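# Build a self-supporting ring of sticks around the well

## Task

Around the centre of the well (scene point x=0, y=0), assemble a closed ring of wooden sticks in which every stick has one end lying on a desk and its other end lying on the following stick in the ring. Sticks may overhang the well, and any number of the four arms may help. The ring only counts if it stays up with no robot supporting it. Nothing may be knocked or placed outside the work area. At the end every gripper must release its stick and the arms must move away.

## Robot and tools

Setup. Four identical i2rt Big YAM arms (arm1, arm2, arm3, arm4) each stand on their own desk around a square opening called the well. The well has nothing below it but the floor, its centre is x=0, y=0, and its edges are parallel to x and y. Approximate feet, in metres, with facing in degrees counter-clockwise from +x: arm1 (+0.22, +0.56, +0.72) facing -90; arm2 (-0.52, +0.50, +0.72) facing -90; arm3 (-0.22, -0.56, +0.72) facing +90; arm4 (+0.52, -0.50, +0.72) facing +90. Each arm has six joints, a two-finger gripper and a wrist camera, and reaches roughly 1.0 m from its joint 1 axis. A fixed room camera, cam_high, views the scene.

Frames. Everything uses a single shared scene frame with its origin on the floor and +z up. The hand point is halfway between the fingertips; the hand's z axis runs along the fingers and the fingers close along its y axis. Exact foot poses are never printed.

execute_actions. Argument "actions" is a list holding one action or none (empty means just report state and images). An action is an object keyed by arm name; under each name goes "joints", an object of absolute joint targets, not offsets. Keys and ranges: joint1_rad -2.879 to 2.879 (base yaw; positive is counter-clockwise seen from above; 0 points the arm the way its foot faces); joint2_rad 0 to 3.141 (shoulder; 0 has the upper arm lying back roughly level, increasing lifts it up and over to the front); joint3_rad 0 to 3.019 (elbow; 0 is fully folded, increasing opens it); joint4_rad -1.692 to 1.57 (hand pitch; positive tips fingers up); joint5_rad -1.57 to 1.57 (sideways hand swing; positive toward the arm's right); joint6_rad -2.094 to 2.094 (hand roll; positive is clockwise viewed from behind the hand). gripper_m 0 to 0.093 is the fingertip gap in metres. Joint values are radians. Done tolerances: ±0.045, ±0.14, ±0.09, ±0.055, ±0.03, ±0.035 rad and ±0.003 m. With joints 1 and 6 at 0 and the hand level and forward, the wrist camera sits above the hand looking at the fingertips. All motions in one action begin together but finish independently, and since joints move at different speeds the hand can sweep a wide path. An action runs at most 15 s. Any joint or arm you omit keeps its previous target and may still be pushing. An unknown key or out-of-range number rejects the whole call with no motion. Optional "cameras" lists names from arm1_cam_wrist, arm2_cam_wrist, arm3_cam_wrist, arm4_cam_wrist, cam_high, all; omitted, null or ["all"] gives all, [] gives none. Images come back in the order given by the "pictures" line.

wait: "seconds" from 0 to 10; commands nothing new and returns state and images.

zoom_image: "camera" plus "region" [x0, y0, x1, y1] in pixels of that camera's latest full image, origin top-left, at most 504 by 504. Wrist cameras are fisheye 616x616; cam_high is 896x504 pinhole with radial distortion, fovy 86.059 degrees.

finished_scene: "scene" is the number of the current scene; it ends it for good once the robots have held the last command, and reports success.

Reading results. joint_positions gives current joint values; joint torques list the drive output per arm joint (noisy, offset, nonzero even unloaded, friction can mimic or mask load). joint_status per joint: "off_target" means it stopped short and may keep pushing; "contact_stop" and "time_out" mean the joint abandoned its target and holds where it is, except that after time_out a joint may keep a target limited to 0.375, 0.375, 0.113, 0.225, 0.075, 0.3 rad (joints 1 to 6) from its position and continue pushing, moving on its own if freed; sending its reported position relieves that. "joint command not followed" (often with a "cause:" line) means a self/inter-arm clearance check blocked that arm's joint targets; the gripper part still runs, and blocked joints read "not_followed" and may be retried on later actions. on_its_own lists what the call did not command; "held at" is a held target, not a position. A target very near the current position may produce no motion. A loaded joint that holds may sag.

Heat. Holding loads warms motors, even while you think. MOTOR HOT appears from 85 °C; at 100 °C the arm goes limp and falls (OVER-TEMPERATURE FAULT), and affected keys report "limit_stop_at_motor_heat"; resend those targets afterwards.

Cautions. Arms do not stop on contact and can push hard. A hard squeeze between two arms fails the job and ends the run; a hard collision may too. The clearance check can react late and ignores fingers, gripper housings and wrist cameras. Nothing reports robot-to-robot contact. Object contacts do not count as robot collisions. Avoid dropping, slamming or sliding sticks, and never knock anything out of the work area. Loose objects may get a brief random shove. If a call reports a stop, later motion calls in that same reply are skipped. The robots keep holding the last command while you are composing a reply, and arms do not wait for one another.

Each tool is called as a command line: name --argument value for each argument, lists and objects as JSON in quotes; but a table of rows of numbers goes row by row, as --pt "numbers of a row", without its own name.

## Session

execute_actions --actions '[]'

Scene clock: 0.00 s.
Joint torques (N m, as the arm reports them, + toward a larger angle): no reading
Motor temperatures (°C, as the motors report them): arm1=[22 23 25 24 25 24] | arm2=[22 24 22 24 25 24] | arm3=[21 22 22 26 24 25] | arm4=[23 23 22 25 24 22]
arm1.joint_positions: joint1_rad=-0.125 joint2_rad=+0.514 joint3_rad=+1.435 joint4_rad=-1.390 joint5_rad=-0.213 joint6_rad=+0.026 gripper_m=+0.094
arm1.joint_status: not commanded
arm1.hand: x=+0.2361 y=+0.3926 z=+1.3212 quat_wxyz=(-0.424, -0.596, -0.599, +0.325) (m; scene frame)
arm2.joint_positions: joint1_rad=+0.088 joint2_rad=+0.477 joint3_rad=+1.406 joint4_rad=-1.293 joint5_rad=-0.214 joint6_rad=-0.288 gripper_m=+0.095
arm2.joint_status: not commanded
arm2.hand: x=-0.4561 y=+0.3330 z=+1.3631 quat_wxyz=(-0.425, -0.398, -0.720, +0.377) (m; scene frame)
arm3.joint_positions: joint1_rad=-0.044 joint2_rad=+0.525 joint3_rad=+1.443 joint4_rad=-1.462 joint5_rad=+0.118 joint6_rad=+0.001 gripper_m=+0.094
arm3.joint_status: not commanded
arm3.hand: x=-0.1946 y=-0.3855 z=+1.3805 quat_wxyz=(-0.382, +0.592, -0.640, -0.306) (m; scene frame)
arm4.joint_positions: joint1_rad=-0.440 joint2_rad=+0.559 joint3_rad=+1.387 joint4_rad=-1.262 joint5_rad=+0.066 joint6_rad=+0.472 gripper_m=+0.094
arm4.joint_status: not commanded
arm4.hand: x=+0.6234 y=-0.3163 z=+1.3145 quat_wxyz=(-0.406, +0.242, -0.803, -0.362) (m; scene frame)
pictures: arm1_cam_wrist, arm2_cam_wrist, arm3_cam_wrist, arm4_cam_wrist, cam_high
Images, in order (width x height): arm1_cam_wrist 616x616, arm2_cam_wrist 616x616, arm3_cam_wrist 616x616, arm4_cam_wrist 616x616, cam_high 896x504.

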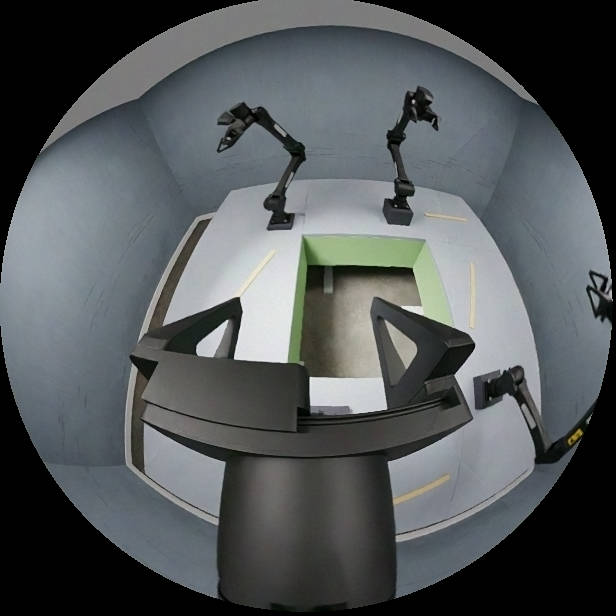

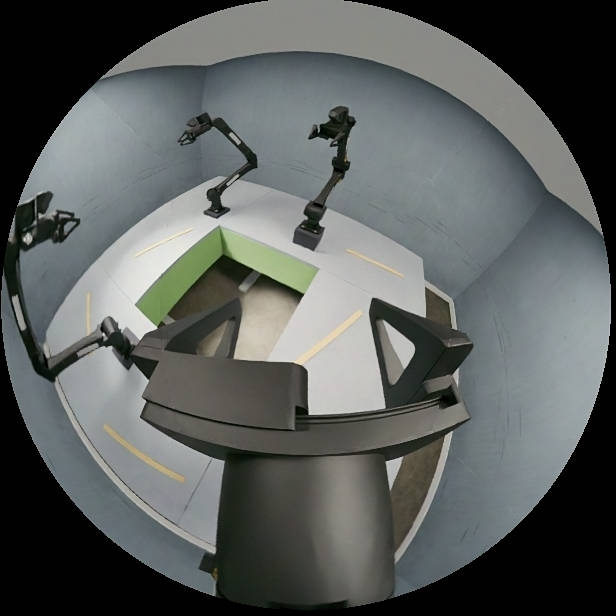

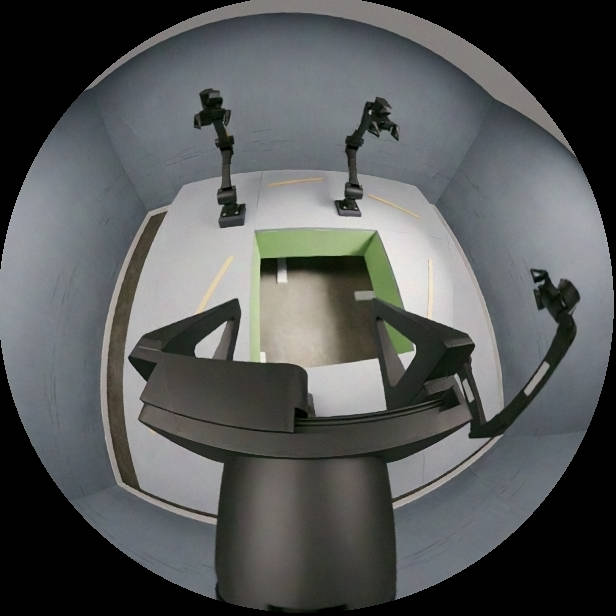

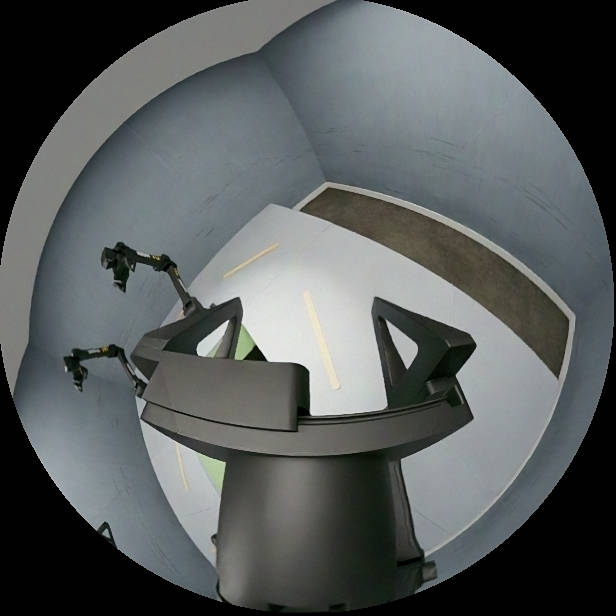

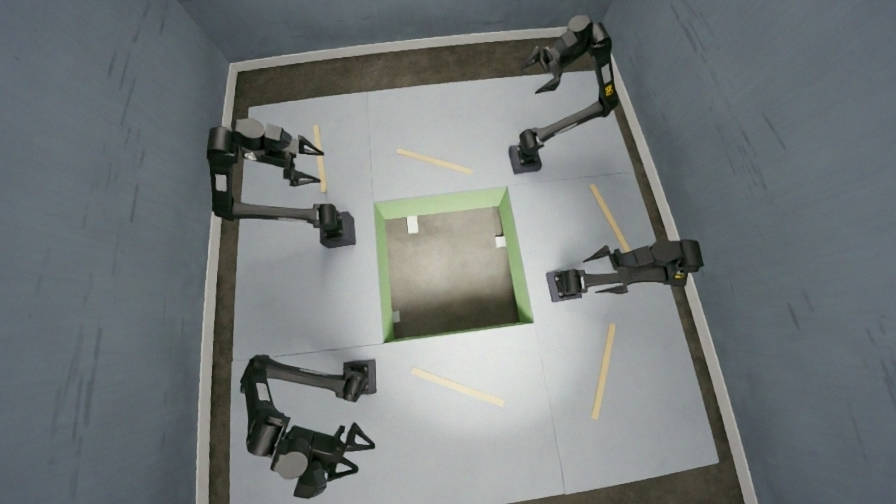

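zoom_image --camera "cam_high" --region '[280, 100, 680, 440]'

execute_actions --actions '[{"arm1":{"joints":{"joint1_rad":0,"joint2_rad":1.2,"joint3_rad":1.0,"joint4_rad":-1.37,"joint5_rad":0,"joint6_rad":0}},"arm2":{"joints":{"joint1_rad":0,"joint2_rad":1.5,"joint3_rad":1.2,"joint4_rad":-1.27,"joint5_rad":0,"joint6_rad":0}},"arm3":{"joints":{"joint1_rad":0,"joint2_rad":0.9,"joint3_rad":0.8,"joint4_rad":-1.47,"joint5_rad":0,"joint6_rad":0}},"arm4":{"joints":{"joint1_rad":0,"joint2_rad":1.5,"joint3_rad":1.5,"joint4_rad":-1.57,"joint5_rad":0,"joint6_rad":0}}}]'

Region (280, 100, 680, 440) of cam_high's 896x504 image, scaled by 1.260, with more detail than that image has; it fills the top 428 rows of this view, and the rest is white.

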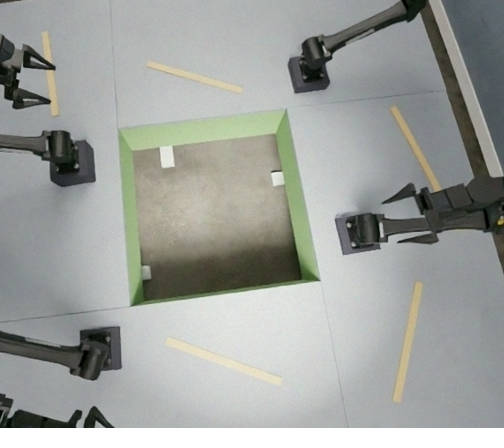

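Scene clock: 26.97 s.
Joint torques (N m, as the arm reports them, + toward a larger angle): arm1=[ 1.38 -7.31 10.55 -0.22  0.16 -0.05] | arm2=[ -0.63 -10.06   8.98   0.73   0.32   0.02] | arm3=[ 0.56 -0.14 10.29 -0.12  0.06 -0.05] | arm4=[  0.54 -14.     9.67  -0.03  -0.03  -0.08]
Motor temperatures (°C, as the motors report them): arm1=[22 23 28 24 25 24] | arm2=[22 24 25 24 25 24] | arm3=[21 22 25 26 24 25] | arm4=[23 23 26 25 24 22]
arm1.joint_positions: joint1_rad=-0.004 joint2_rad=+1.201 joint3_rad=+0.982 joint4_rad=-1.375 joint5_rad=-0.003 joint6_rad=+0.009 gripper_m=+0.094
arm1.joint_status: all done
arm1.hand: x=+0.2231 y=+0.2472 z=+0.9318 quat_wxyz=(+0.003, -0.704, -0.711, -0.004) (m; scene frame)
arm2.joint_positions: joint1_rad=+0.008 joint2_rad=+1.504 joint3_rad=+1.191 joint4_rad=-1.281 joint5_rad=-0.004 joint6_rad=-0.016 gripper_m=+0.095
arm2.joint_status: all done
arm2.hand: x=-0.5025 y=+0.0780 z=+0.9282 quat_wxyz=(+0.013, -0.689, -0.725, -0.005) (m; scene frame)
arm3.joint_positions: joint1_rad=-0.014 joint2_rad=+0.901 joint3_rad=+0.796 joint4_rad=-1.462 joint5_rad=+0.002 joint6_rad=+0.001 gripper_m=+0.094
arm3.joint_status: all done
arm3.hand: x=-0.2203 y=-0.3375 z=+1.0077 quat_wxyz=(+0.001, +0.713, -0.701, +0.003) (m; scene frame)
arm4.joint_positions: joint1_rad=-0.007 joint2_rad=+1.510 joint3_rad=+1.485 joint4_rad=-1.557 joint5_rad=+0.003 joint6_rad=+0.012 gripper_m=+0.094
arm4.joint_status: all done
arm4.hand: x=+0.5362 y=-0.0568 z=+1.0061 quat_wxyz=(-0.004, +0.688, -0.726, +0.006) (m; scene frame)
pictures: arm1_cam_wrist, arm2_cam_wrist, arm3_cam_wrist, arm4_cam_wrist, cam_high
Images, in order (width x height): arm1_cam_wrist 616x616, arm2_cam_wrist 616x616, arm3_cam_wrist 616x616, arm4_cam_wrist 616x616, cam_high 896x504.

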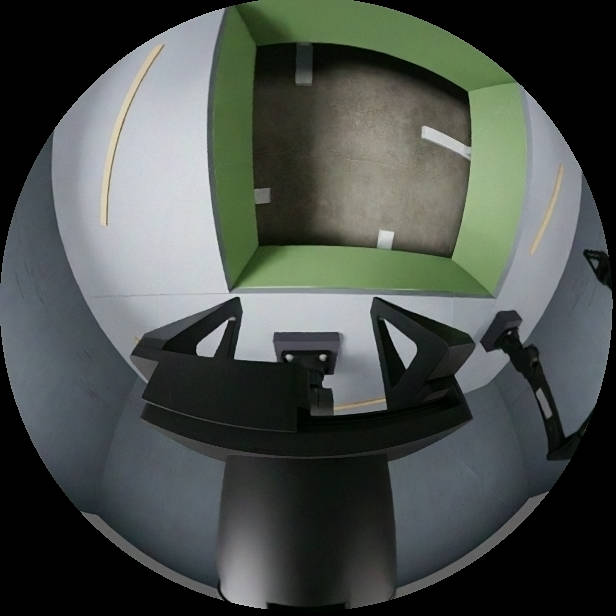

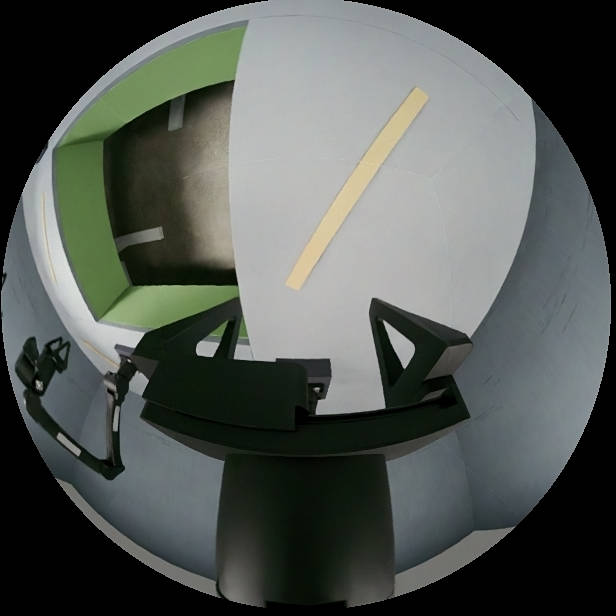

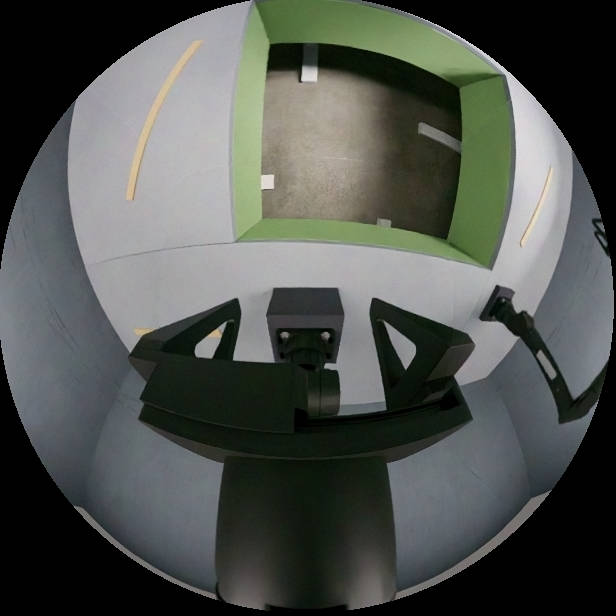

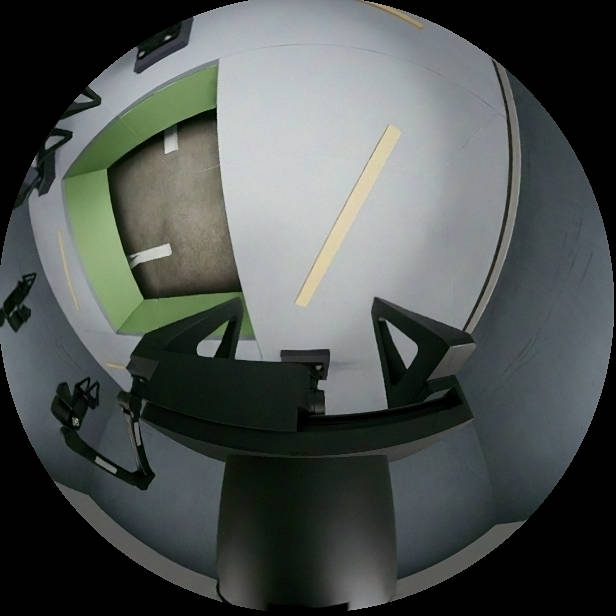

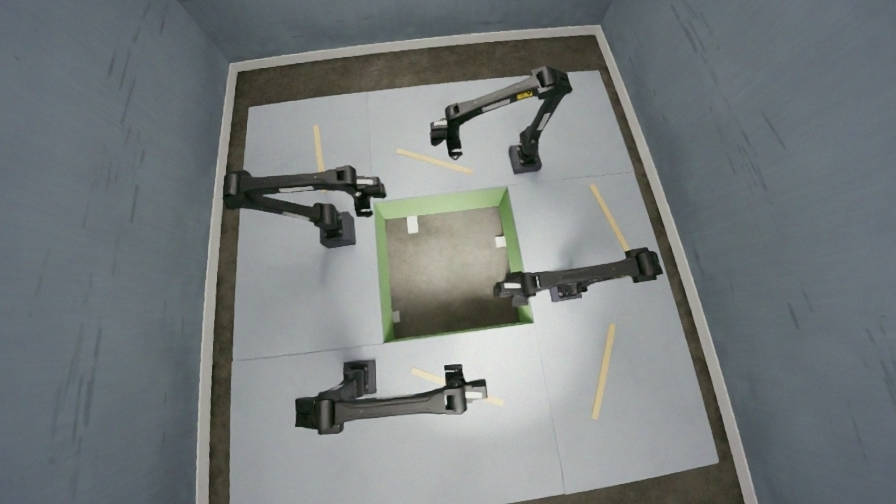

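zoom_image --camera "cam_high" --region '[290, 110, 490, 230]'

zoom_image --camera "cam_high" --region '[500, 170, 680, 430]'

zoom_image --camera "arm2_cam_wrist" --region '[200, 60, 480, 340]'

Region (290, 110, 490, 230) of cam_high's 896x504 image, scaled by 2.520, with more detail than that image has; it fills the top 302 rows of this view, and the rest is white.

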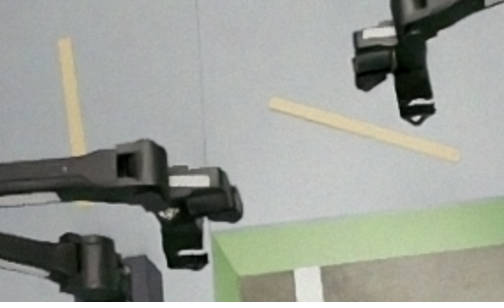

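Region (500, 170, 680, 430) of cam_high's 896x504 image, scaled by 1.938, with more detail than that image has; it fills the left 349 columns of this view, and the rest is white.

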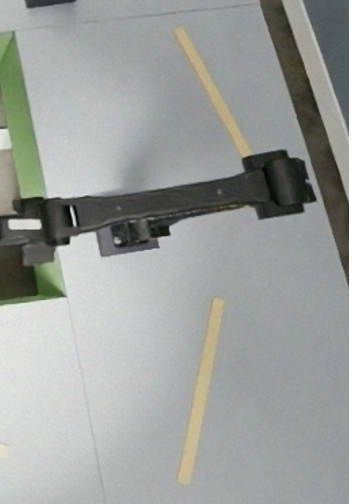

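Region (200, 60, 480, 340) of arm2_cam_wrist's 616x616 image, scaled by 1.800, with more detail than that image has.

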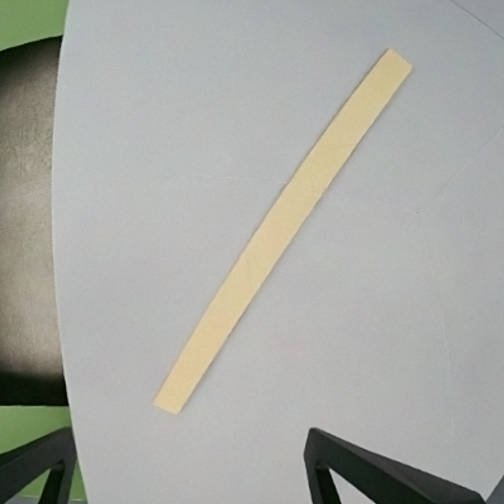

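execute_actions --actions '[{"arm1":{"joints":{"joint1_rad":1.92,"joint2_rad":1.5,"joint3_rad":1.0,"joint4_rad":-1.07,"joint6_rad":0.78}},"arm2":{"joints":{"joint1_rad":-0.115,"joint2_rad":1.7,"joint3_rad":1.15,"joint4_rad":-1.02,"joint6_rad":0.36}},"arm3":{"joints":{"joint1_rad":1.80,"joint2_rad":1.68,"joint3_rad":1.08,"joint4_rad":-0.97,"joint6_rad":0.14}},"arm4":{"joints":{"joint1_rad":-0.14,"joint2_rad":1.55,"joint3_rad":1.05,"joint4_rad":-1.07,"joint6_rad":0.26}}}]'

Scene clock: 148.97 s.
Joint torques (N m, as the arm reports them, + toward a larger angle): arm1=[  0.41 -11.64   9.43  -0.31   0.14   0.09] | arm2=[  0.22 -13.88   8.27   0.81   0.27   0.01] | arm3=[ -0.61 -10.19   8.76   0.63   0.21   0.07] | arm4=[  0.64 -12.75   7.95   1.23   0.03   0.16]
Motor temperatures (°C, as the motors report them): arm1=[22 24 33 24 25 24] | arm2=[22 25 27 24 25 24] | arm3=[21 22 28 26 24 25] | arm4=[23 25 29 25 24 22]
arm1.joint_positions: joint1_rad=+1.925 joint2_rad=+1.507 joint3_rad=+0.982 joint4_rad=-1.075 joint5_rad=+0.000 joint6_rad=+0.771 gripper_m=+0.094
arm1.joint_status: all done
arm1.hand: x=+0.5789 y=+0.7035 z=+0.8213 quat_wxyz=(+0.012, -0.196, -0.980, +0.015) (m; scene frame)
arm2.joint_positions: joint1_rad=-0.122 joint2_rad=+1.724 joint3_rad=+1.139 joint4_rad=-1.033 joint5_rad=-0.001 joint6_rad=+0.344 gripper_m=+0.095
arm2.joint_status: all done
arm2.hand: x=-0.5623 y=+0.0485 z=+0.8176 quat_wxyz=(+0.023, -0.844, -0.536, -0.010) (m; scene frame)
arm3.joint_positions: joint1_rad=+1.800 joint2_rad=+1.698 joint3_rad=+1.072 joint4_rad=-0.978 joint5_rad=-0.001 joint6_rad=+0.130 gripper_m=+0.094
arm3.joint_status: all done
arm3.hand: x=-0.6408 y=-0.6732 z=+0.8551 quat_wxyz=(+0.002, +0.998, +0.066, +0.016) (m; scene frame)
arm4.joint_positions: joint1_rad=-0.148 joint2_rad=+1.556 joint3_rad=+1.044 joint4_rad=-1.085 joint5_rad=+0.002 joint6_rad=+0.248 gripper_m=+0.094
arm4.joint_status: all done
arm4.hand: x=+0.5942 y=-0.0969 z=+0.8262 quat_wxyz=(+0.001, +0.540, -0.842, +0.010) (m; scene frame)
pictures: arm1_cam_wrist, arm2_cam_wrist, arm3_cam_wrist, arm4_cam_wrist, cam_high
Images, in order (width x height): arm1_cam_wrist 616x616, arm2_cam_wrist 616x616, arm3_cam_wrist 616x616, arm4_cam_wrist 616x616, cam_high 896x504.

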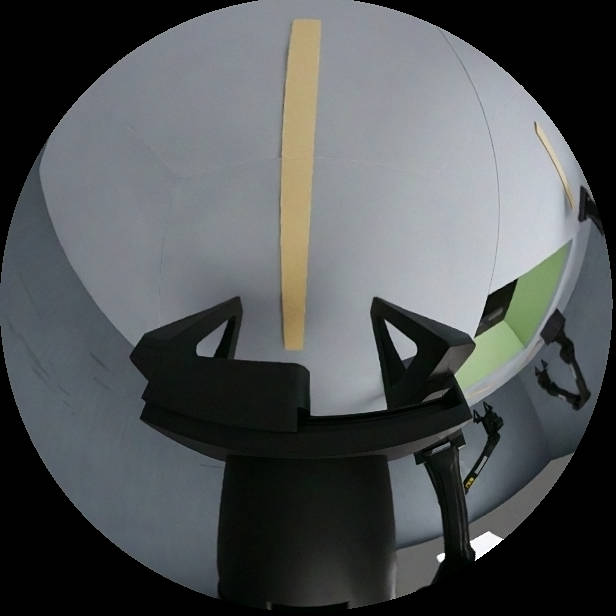

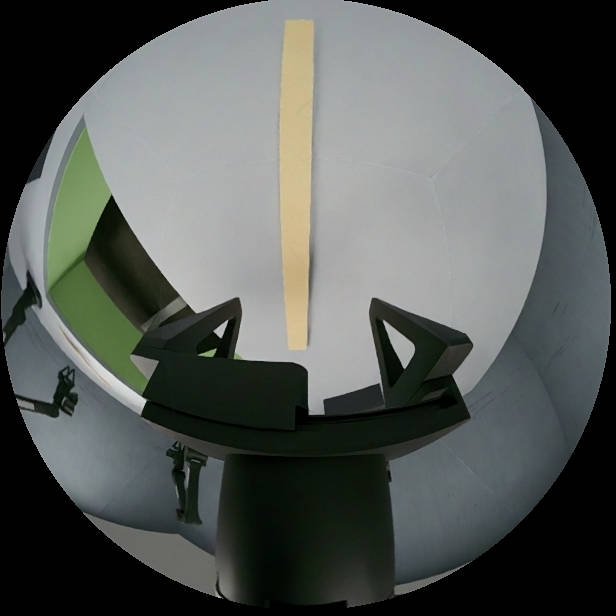

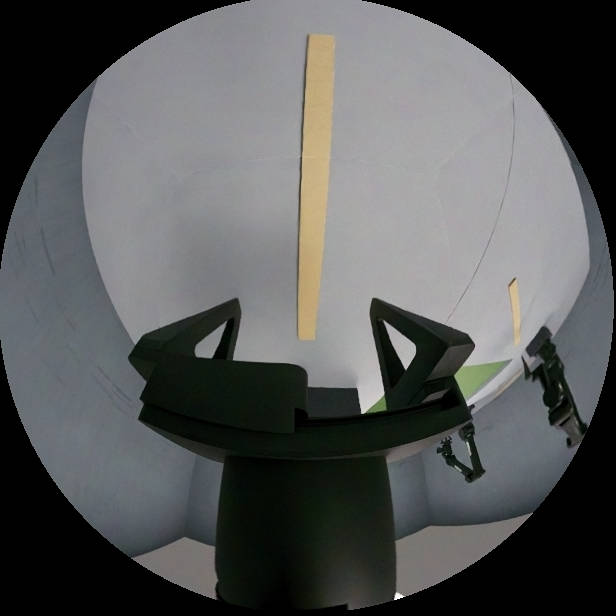

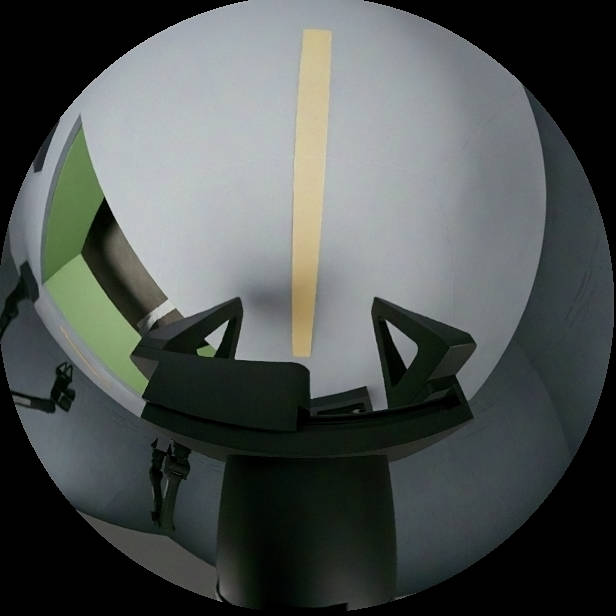

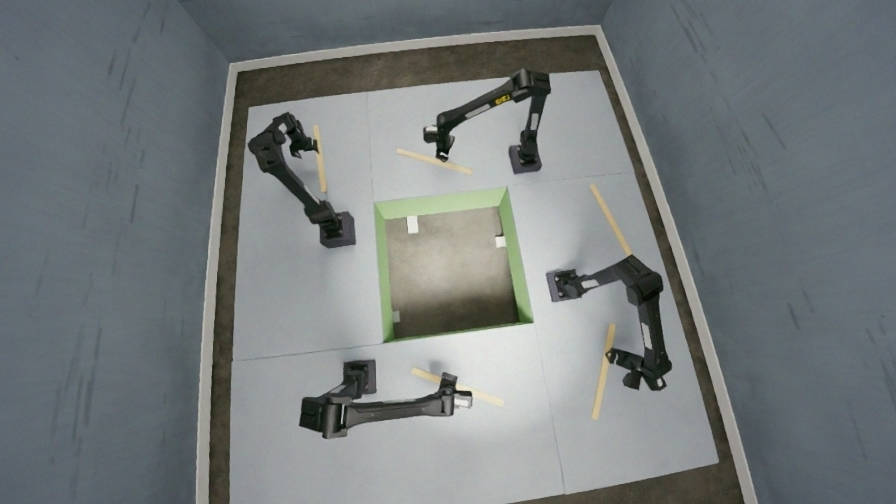

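execute_actions --actions '[{"arm1":{"joints":{"joint1_rad":1.94,"joint2_rad":1.639,"joint3_rad":0.902,"joint4_rad":-0.803,"joint6_rad":0.83,"gripper_m":0.06}},"arm2":{"joints":{"joint1_rad":-0.097,"joint2_rad":1.819,"joint3_rad":1.064,"joint4_rad":-0.77,"joint6_rad":0.38,"gripper_m":0.06}},"arm3":{"joints":{"joint1_rad":1.79,"joint2_rad":1.902,"joint3_rad":0.996,"joint4_rad":-0.63,"joint6_rad":0.16,"gripper_m":0.06}},"arm4":{"joints":{"joint2_rad":1.68,"joint3_rad":0.934,"joint4_rad":-0.80,"joint6_rad":0.295,"gripper_m":0.06}}}]'

Scene clock: 194.33 s.
Joint torques (N m, as the arm reports them, + toward a larger angle): arm1=[  1.16 -12.22   7.57  -0.04   0.14   0.08] | arm2=[  0.16 -13.67   7.06   0.86   0.27   0.01] | arm3=[ -1.26 -10.55   6.77   1.16   0.17   0.06] | arm4=[  0.6  -13.9    7.08   1.28   0.08   0.16]
Motor temperatures (°C, as the motors report them): arm1=[22 25 33 24 25 24] | arm2=[22 26 27 24 25 24] | arm3=[21 24 27 26 24 25] | arm4=[23 25 28 25 24 22]
arm1.joint_positions: joint1_rad=+1.932 joint2_rad=+1.643 joint3_rad=+0.895 joint4_rad=-0.816 joint5_rad=+0.000 joint6_rad=+0.822 gripper_m=+0.060
arm1.joint_status: all done
arm1.hand: x=+0.5866 y=+0.7088 z=+0.7432 quat_wxyz=(-0.003, -0.217, -0.976, +0.005) (m; scene frame)
arm2.joint_positions: joint1_rad=-0.104 joint2_rad=+1.833 joint3_rad=+1.056 joint4_rad=-0.784 joint5_rad=-0.001 joint6_rad=+0.364 gripper_m=+0.060
arm2.joint_status: all done
arm2.hand: x=-0.5558 y=+0.0408 z=+0.7445 quat_wxyz=(+0.000, -0.844, -0.536, +0.008) (m; scene frame)
arm3.joint_positions: joint1_rad=+1.799 joint2_rad=+1.915 joint3_rad=+0.988 joint4_rad=-0.647 joint5_rad=+0.000 joint6_rad=+0.151 gripper_m=+0.060
arm3.joint_status: all done
arm3.hand: x=-0.6440 y=-0.6746 z=+0.7398 quat_wxyz=(+0.004, +0.998, +0.055, +0.001) (m; scene frame)
arm4.joint_positions: joint1_rad=-0.147 joint2_rad=+1.690 joint3_rad=+0.923 joint4_rad=-0.815 joint5_rad=+0.001 joint6_rad=+0.283 gripper_m=+0.060
arm4.joint_status: all done
arm4.hand: x=+0.5940 y=-0.1003 z=+0.7363 quat_wxyz=(-0.003, +0.525, -0.851, +0.004) (m; scene frame)
pictures: arm1_cam_wrist, arm2_cam_wrist, arm3_cam_wrist, arm4_cam_wrist, cam_high
Images, in order (width x height): arm1_cam_wrist 616x616, arm2_cam_wrist 616x616, arm3_cam_wrist 616x616, arm4_cam_wrist 616x616, cam_high 896x504.

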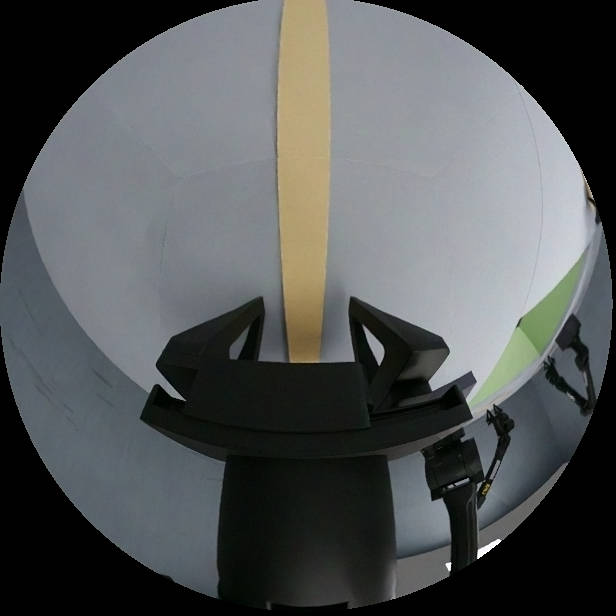

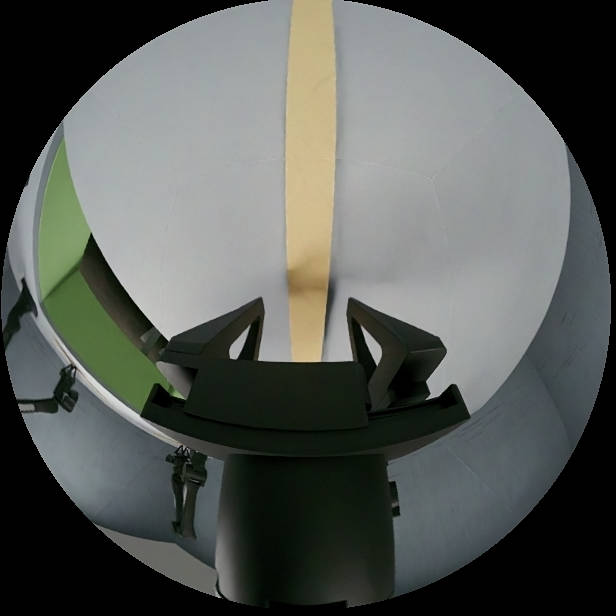

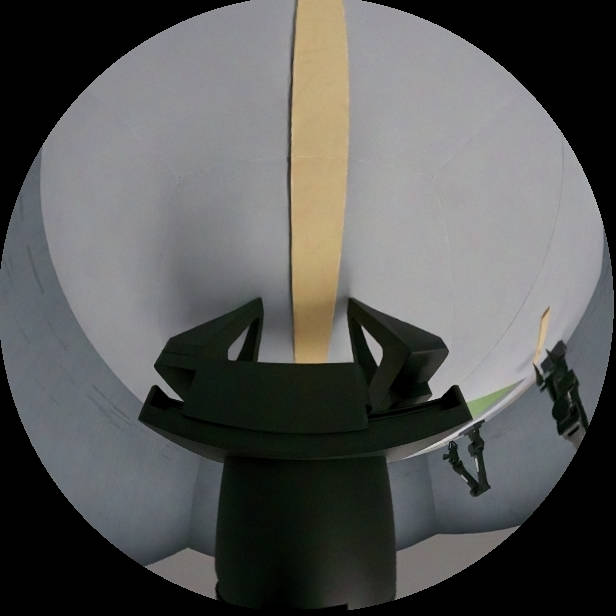

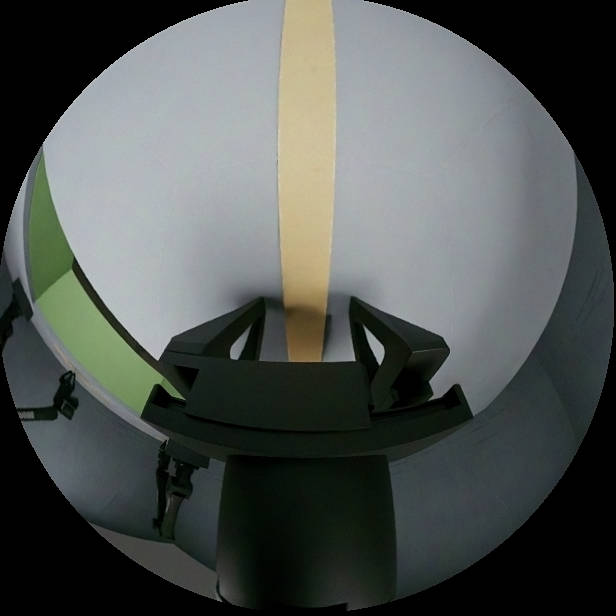

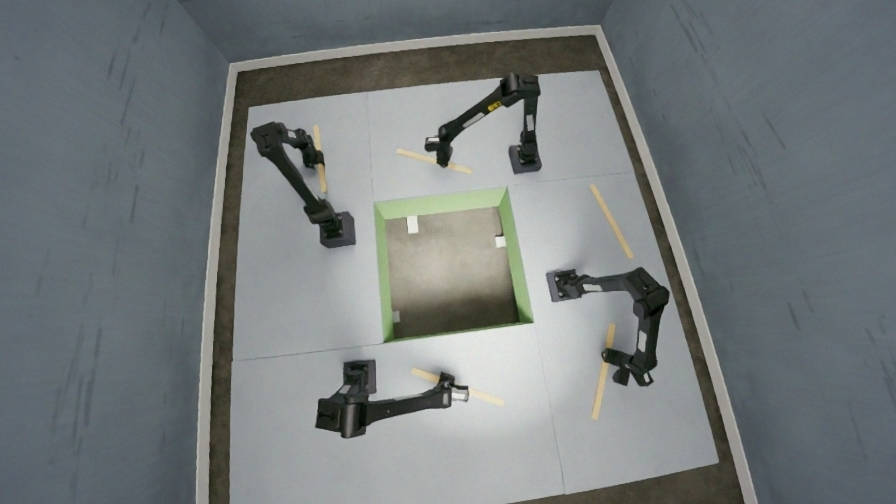

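execute_actions --actions '[{"arm1":{"joints":{"joint2_rad":1.678,"joint3_rad":0.885,"joint4_rad":-0.747}},"arm2":{"joints":{"joint2_rad":1.862,"joint3_rad":1.051,"joint4_rad":-0.714,"joint6_rad":0.40}},"arm3":{"joints":{"joint1_rad":1.775,"joint2_rad":1.937,"joint3_rad":0.991,"joint4_rad":-0.59}},"arm4":{"joints":{"joint2_rad":1.704,"joint3_rad":0.923,"joint4_rad":-0.765}}}]' --cameras '["arm1_cam_wrist","arm2_cam_wrist","arm3_cam_wrist","arm4_cam_wrist"]'

Scene clock: 204.50 s.
Joint torques (N m, as the arm reports them, + toward a larger angle): arm1=[  1.22 -11.09   6.47   0.12   0.13   0.09] | arm2=[  0.24 -11.59   6.2    0.98   0.27   0.01] | arm3=[-1.88 -8.92  6.29  1.24  0.17  0.05] | arm4=[  0.58 -11.64   6.29   1.36   0.07   0.16]
Motor temperatures (°C, as the motors report them): arm1=[22 25 32 24 25 24] | arm2=[22 26 26 24 25 24] | arm3=[21 24 27 26 24 25] | arm4=[23 25 28 25 24 22]
arm1.joint_positions: joint1_rad=+1.932 joint2_rad=+1.663 joint3_rad=+0.888 joint4_rad=-0.761 joint5_rad=+0.000 joint6_rad=+0.822 gripper_m=+0.060
arm1.joint_status: all done
arm1.hand: x=+0.5934 y=+0.7114 z=+0.7337 quat_wxyz=(-0.015, -0.217, -0.976, -0.003) (m; scene frame)
arm2.joint_positions: joint1_rad=-0.104 joint2_rad=+1.850 joint3_rad=+1.053 joint4_rad=-0.729 joint5_rad=-0.001 joint6_rad=+0.384 gripper_m=+0.060
arm2.joint_status: all done
arm2.hand: x=-0.5566 y=+0.0318 z=+0.7367 quat_wxyz=(-0.014, -0.849, -0.527, +0.018) (m; scene frame)
arm3.joint_positions: joint1_rad=+1.791 joint2_rad=+1.925 joint3_rad=+0.988 joint4_rad=-0.607 joint5_rad=+0.000 joint6_rad=+0.152 gripper_m=+0.060
arm3.joint_status: all done
arm3.hand: x=-0.6523 y=-0.6728 z=+0.7357 quat_wxyz=(+0.008, +0.999, +0.050, -0.013) (m; scene frame)
arm4.joint_positions: joint1_rad=-0.147 joint2_rad=+1.690 joint3_rad=+0.923 joint4_rad=-0.781 joint5_rad=+0.001 joint6_rad=+0.283 gripper_m=+0.060
arm4.joint_status: all done
arm4.hand: x=+0.5955 y=-0.0919 z=+0.7365 quat_wxyz=(-0.015, +0.525, -0.851, -0.009) (m; scene frame)
pictures: arm1_cam_wrist, arm2_cam_wrist, arm3_cam_wrist, arm4_cam_wrist
Images, in order (width x height): arm1_cam_wrist 616x616, arm2_cam_wrist 616x616, arm3_cam_wrist 616x616, arm4_cam_wrist 616x616.

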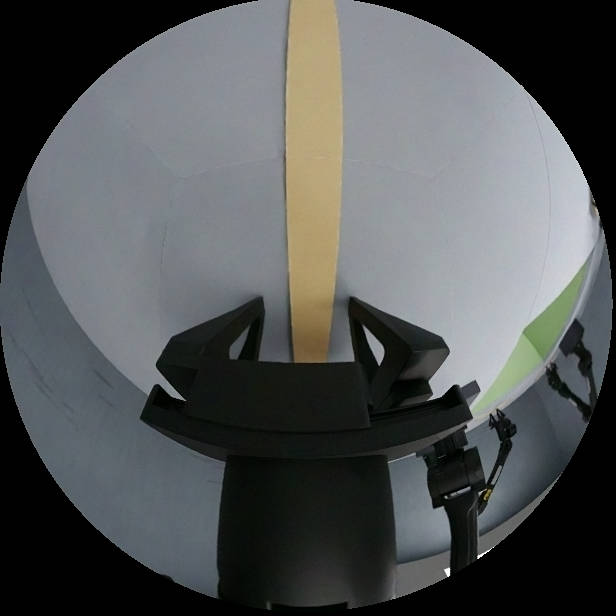

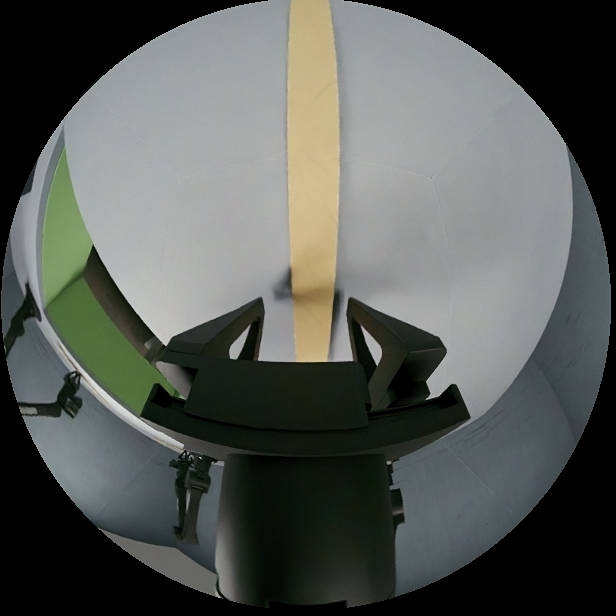

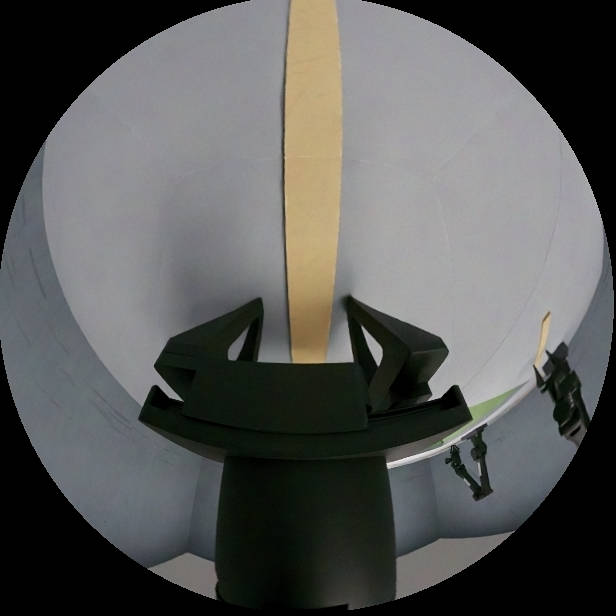

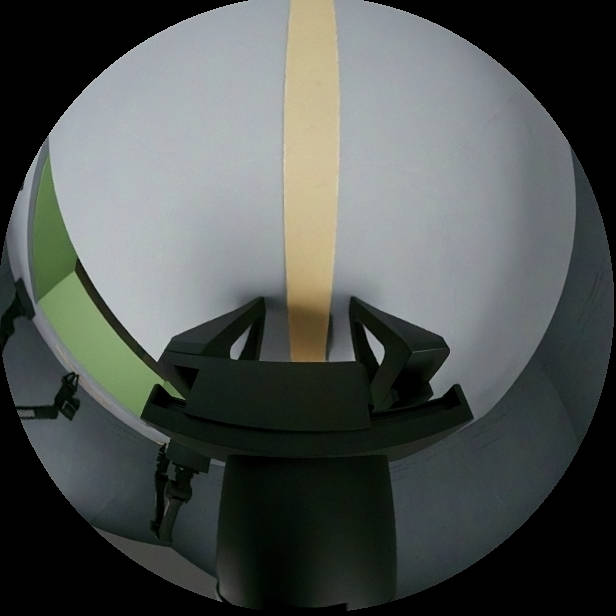

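execute_actions --actions '[{"arm1":{"joints":{"joint2_rad":1.712}},"arm2":{"joints":{"joint2_rad":1.90}},"arm3":{"joints":{"joint2_rad":1.967}},"arm4":{"joints":{"joint2_rad":1.74}}}]' --cameras '["arm1_cam_wrist","arm2_cam_wrist","arm3_cam_wrist","arm4_cam_wrist"]'

Scene clock: 211.77 s.
Joint torques (N m, as the arm reports them, + toward a larger angle): arm1=[ 1.44 -9.05  6.42 -0.01  0.13  0.09] | arm2=[  0.05 -10.55   6.08   0.74   0.23  -0.01] | arm3=[-1.97 -6.81  6.29  1.23  0.17  0.04] | arm4=[ 0.57 -8.86  6.27  1.28  0.09  0.15]
Motor temperatures (°C, as the motors report them): arm1=[22 25 32 24 25 24] | arm2=[22 26 26 24 25 24] | arm3=[21 24 26 26 24 25] | arm4=[23 25 28 25 24 22]
arm1.joint_positions: joint1_rad=+1.932 joint2_rad=+1.671 joint3_rad=+0.888 joint4_rad=-0.759 joint5_rad=+0.000 joint6_rad=+0.823 gripper_m=+0.060
arm1.joint_status: all done
arm1.hand: x=+0.5928 y=+0.7111 z=+0.7307 quat_wxyz=(-0.012, -0.218, -0.976, -0.001) (m; scene frame)
arm2.joint_positions: joint1_rad=-0.104 joint2_rad=+1.869 joint3_rad=+1.053 joint4_rad=-0.724 joint5_rad=-0.001 joint6_rad=+0.387 gripper_m=+0.060
arm2.joint_status: all done
arm2.hand: x=-0.5566 y=+0.0342 z=+0.7279 quat_wxyz=(-0.008, -0.850, -0.526, +0.014) (m; scene frame)
arm3.joint_positions: joint1_rad=+1.791 joint2_rad=+1.925 joint3_rad=+0.988 joint4_rad=-0.607 joint5_rad=+0.000 joint6_rad=+0.153 gripper_m=+0.060
arm3.joint_status: all done
arm3.hand: x=-0.6521 y=-0.6728 z=+0.7354 quat_wxyz=(+0.007, +0.999, +0.050, -0.013) (m; scene frame)
arm4.joint_positions: joint1_rad=-0.147 joint2_rad=+1.698 joint3_rad=+0.923 joint4_rad=-0.779 joint5_rad=+0.000 joint6_rad=+0.284 gripper_m=+0.060
arm4.joint_status: all done
arm4.hand: x=+0.5954 y=-0.0925 z=+0.7335 quat_wxyz=(-0.013, +0.525, -0.851, -0.007) (m; scene frame)
pictures: arm1_cam_wrist, arm2_cam_wrist, arm3_cam_wrist, arm4_cam_wrist
Images, in order (width x height): arm1_cam_wrist 616x616, arm2_cam_wrist 616x616, arm3_cam_wrist 616x616, arm4_cam_wrist 616x616.

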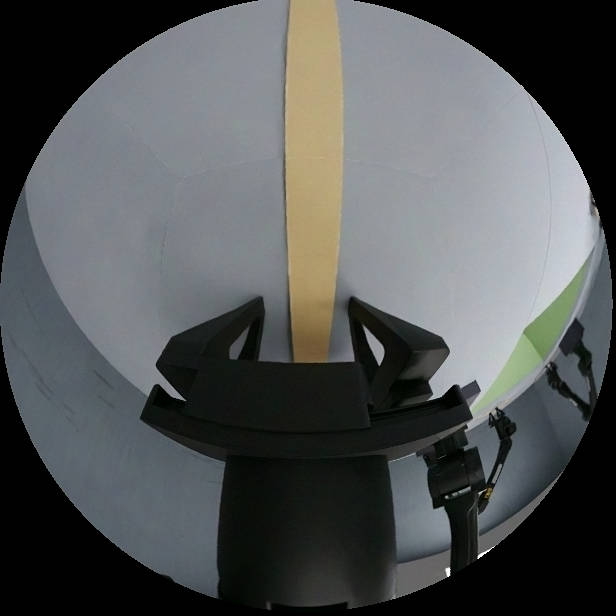

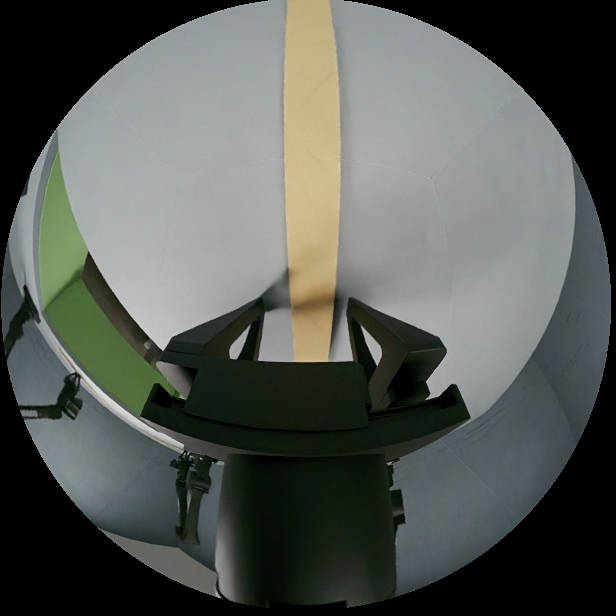

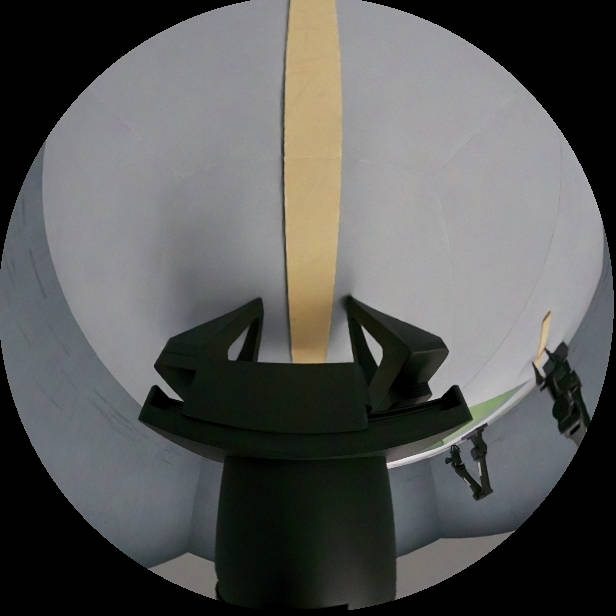

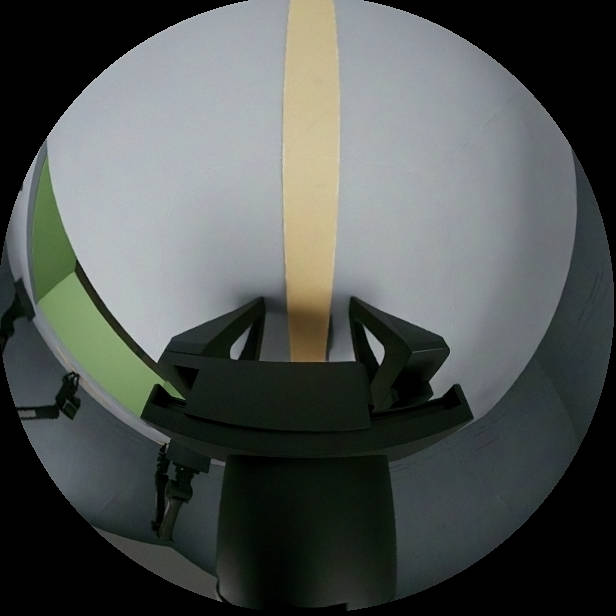

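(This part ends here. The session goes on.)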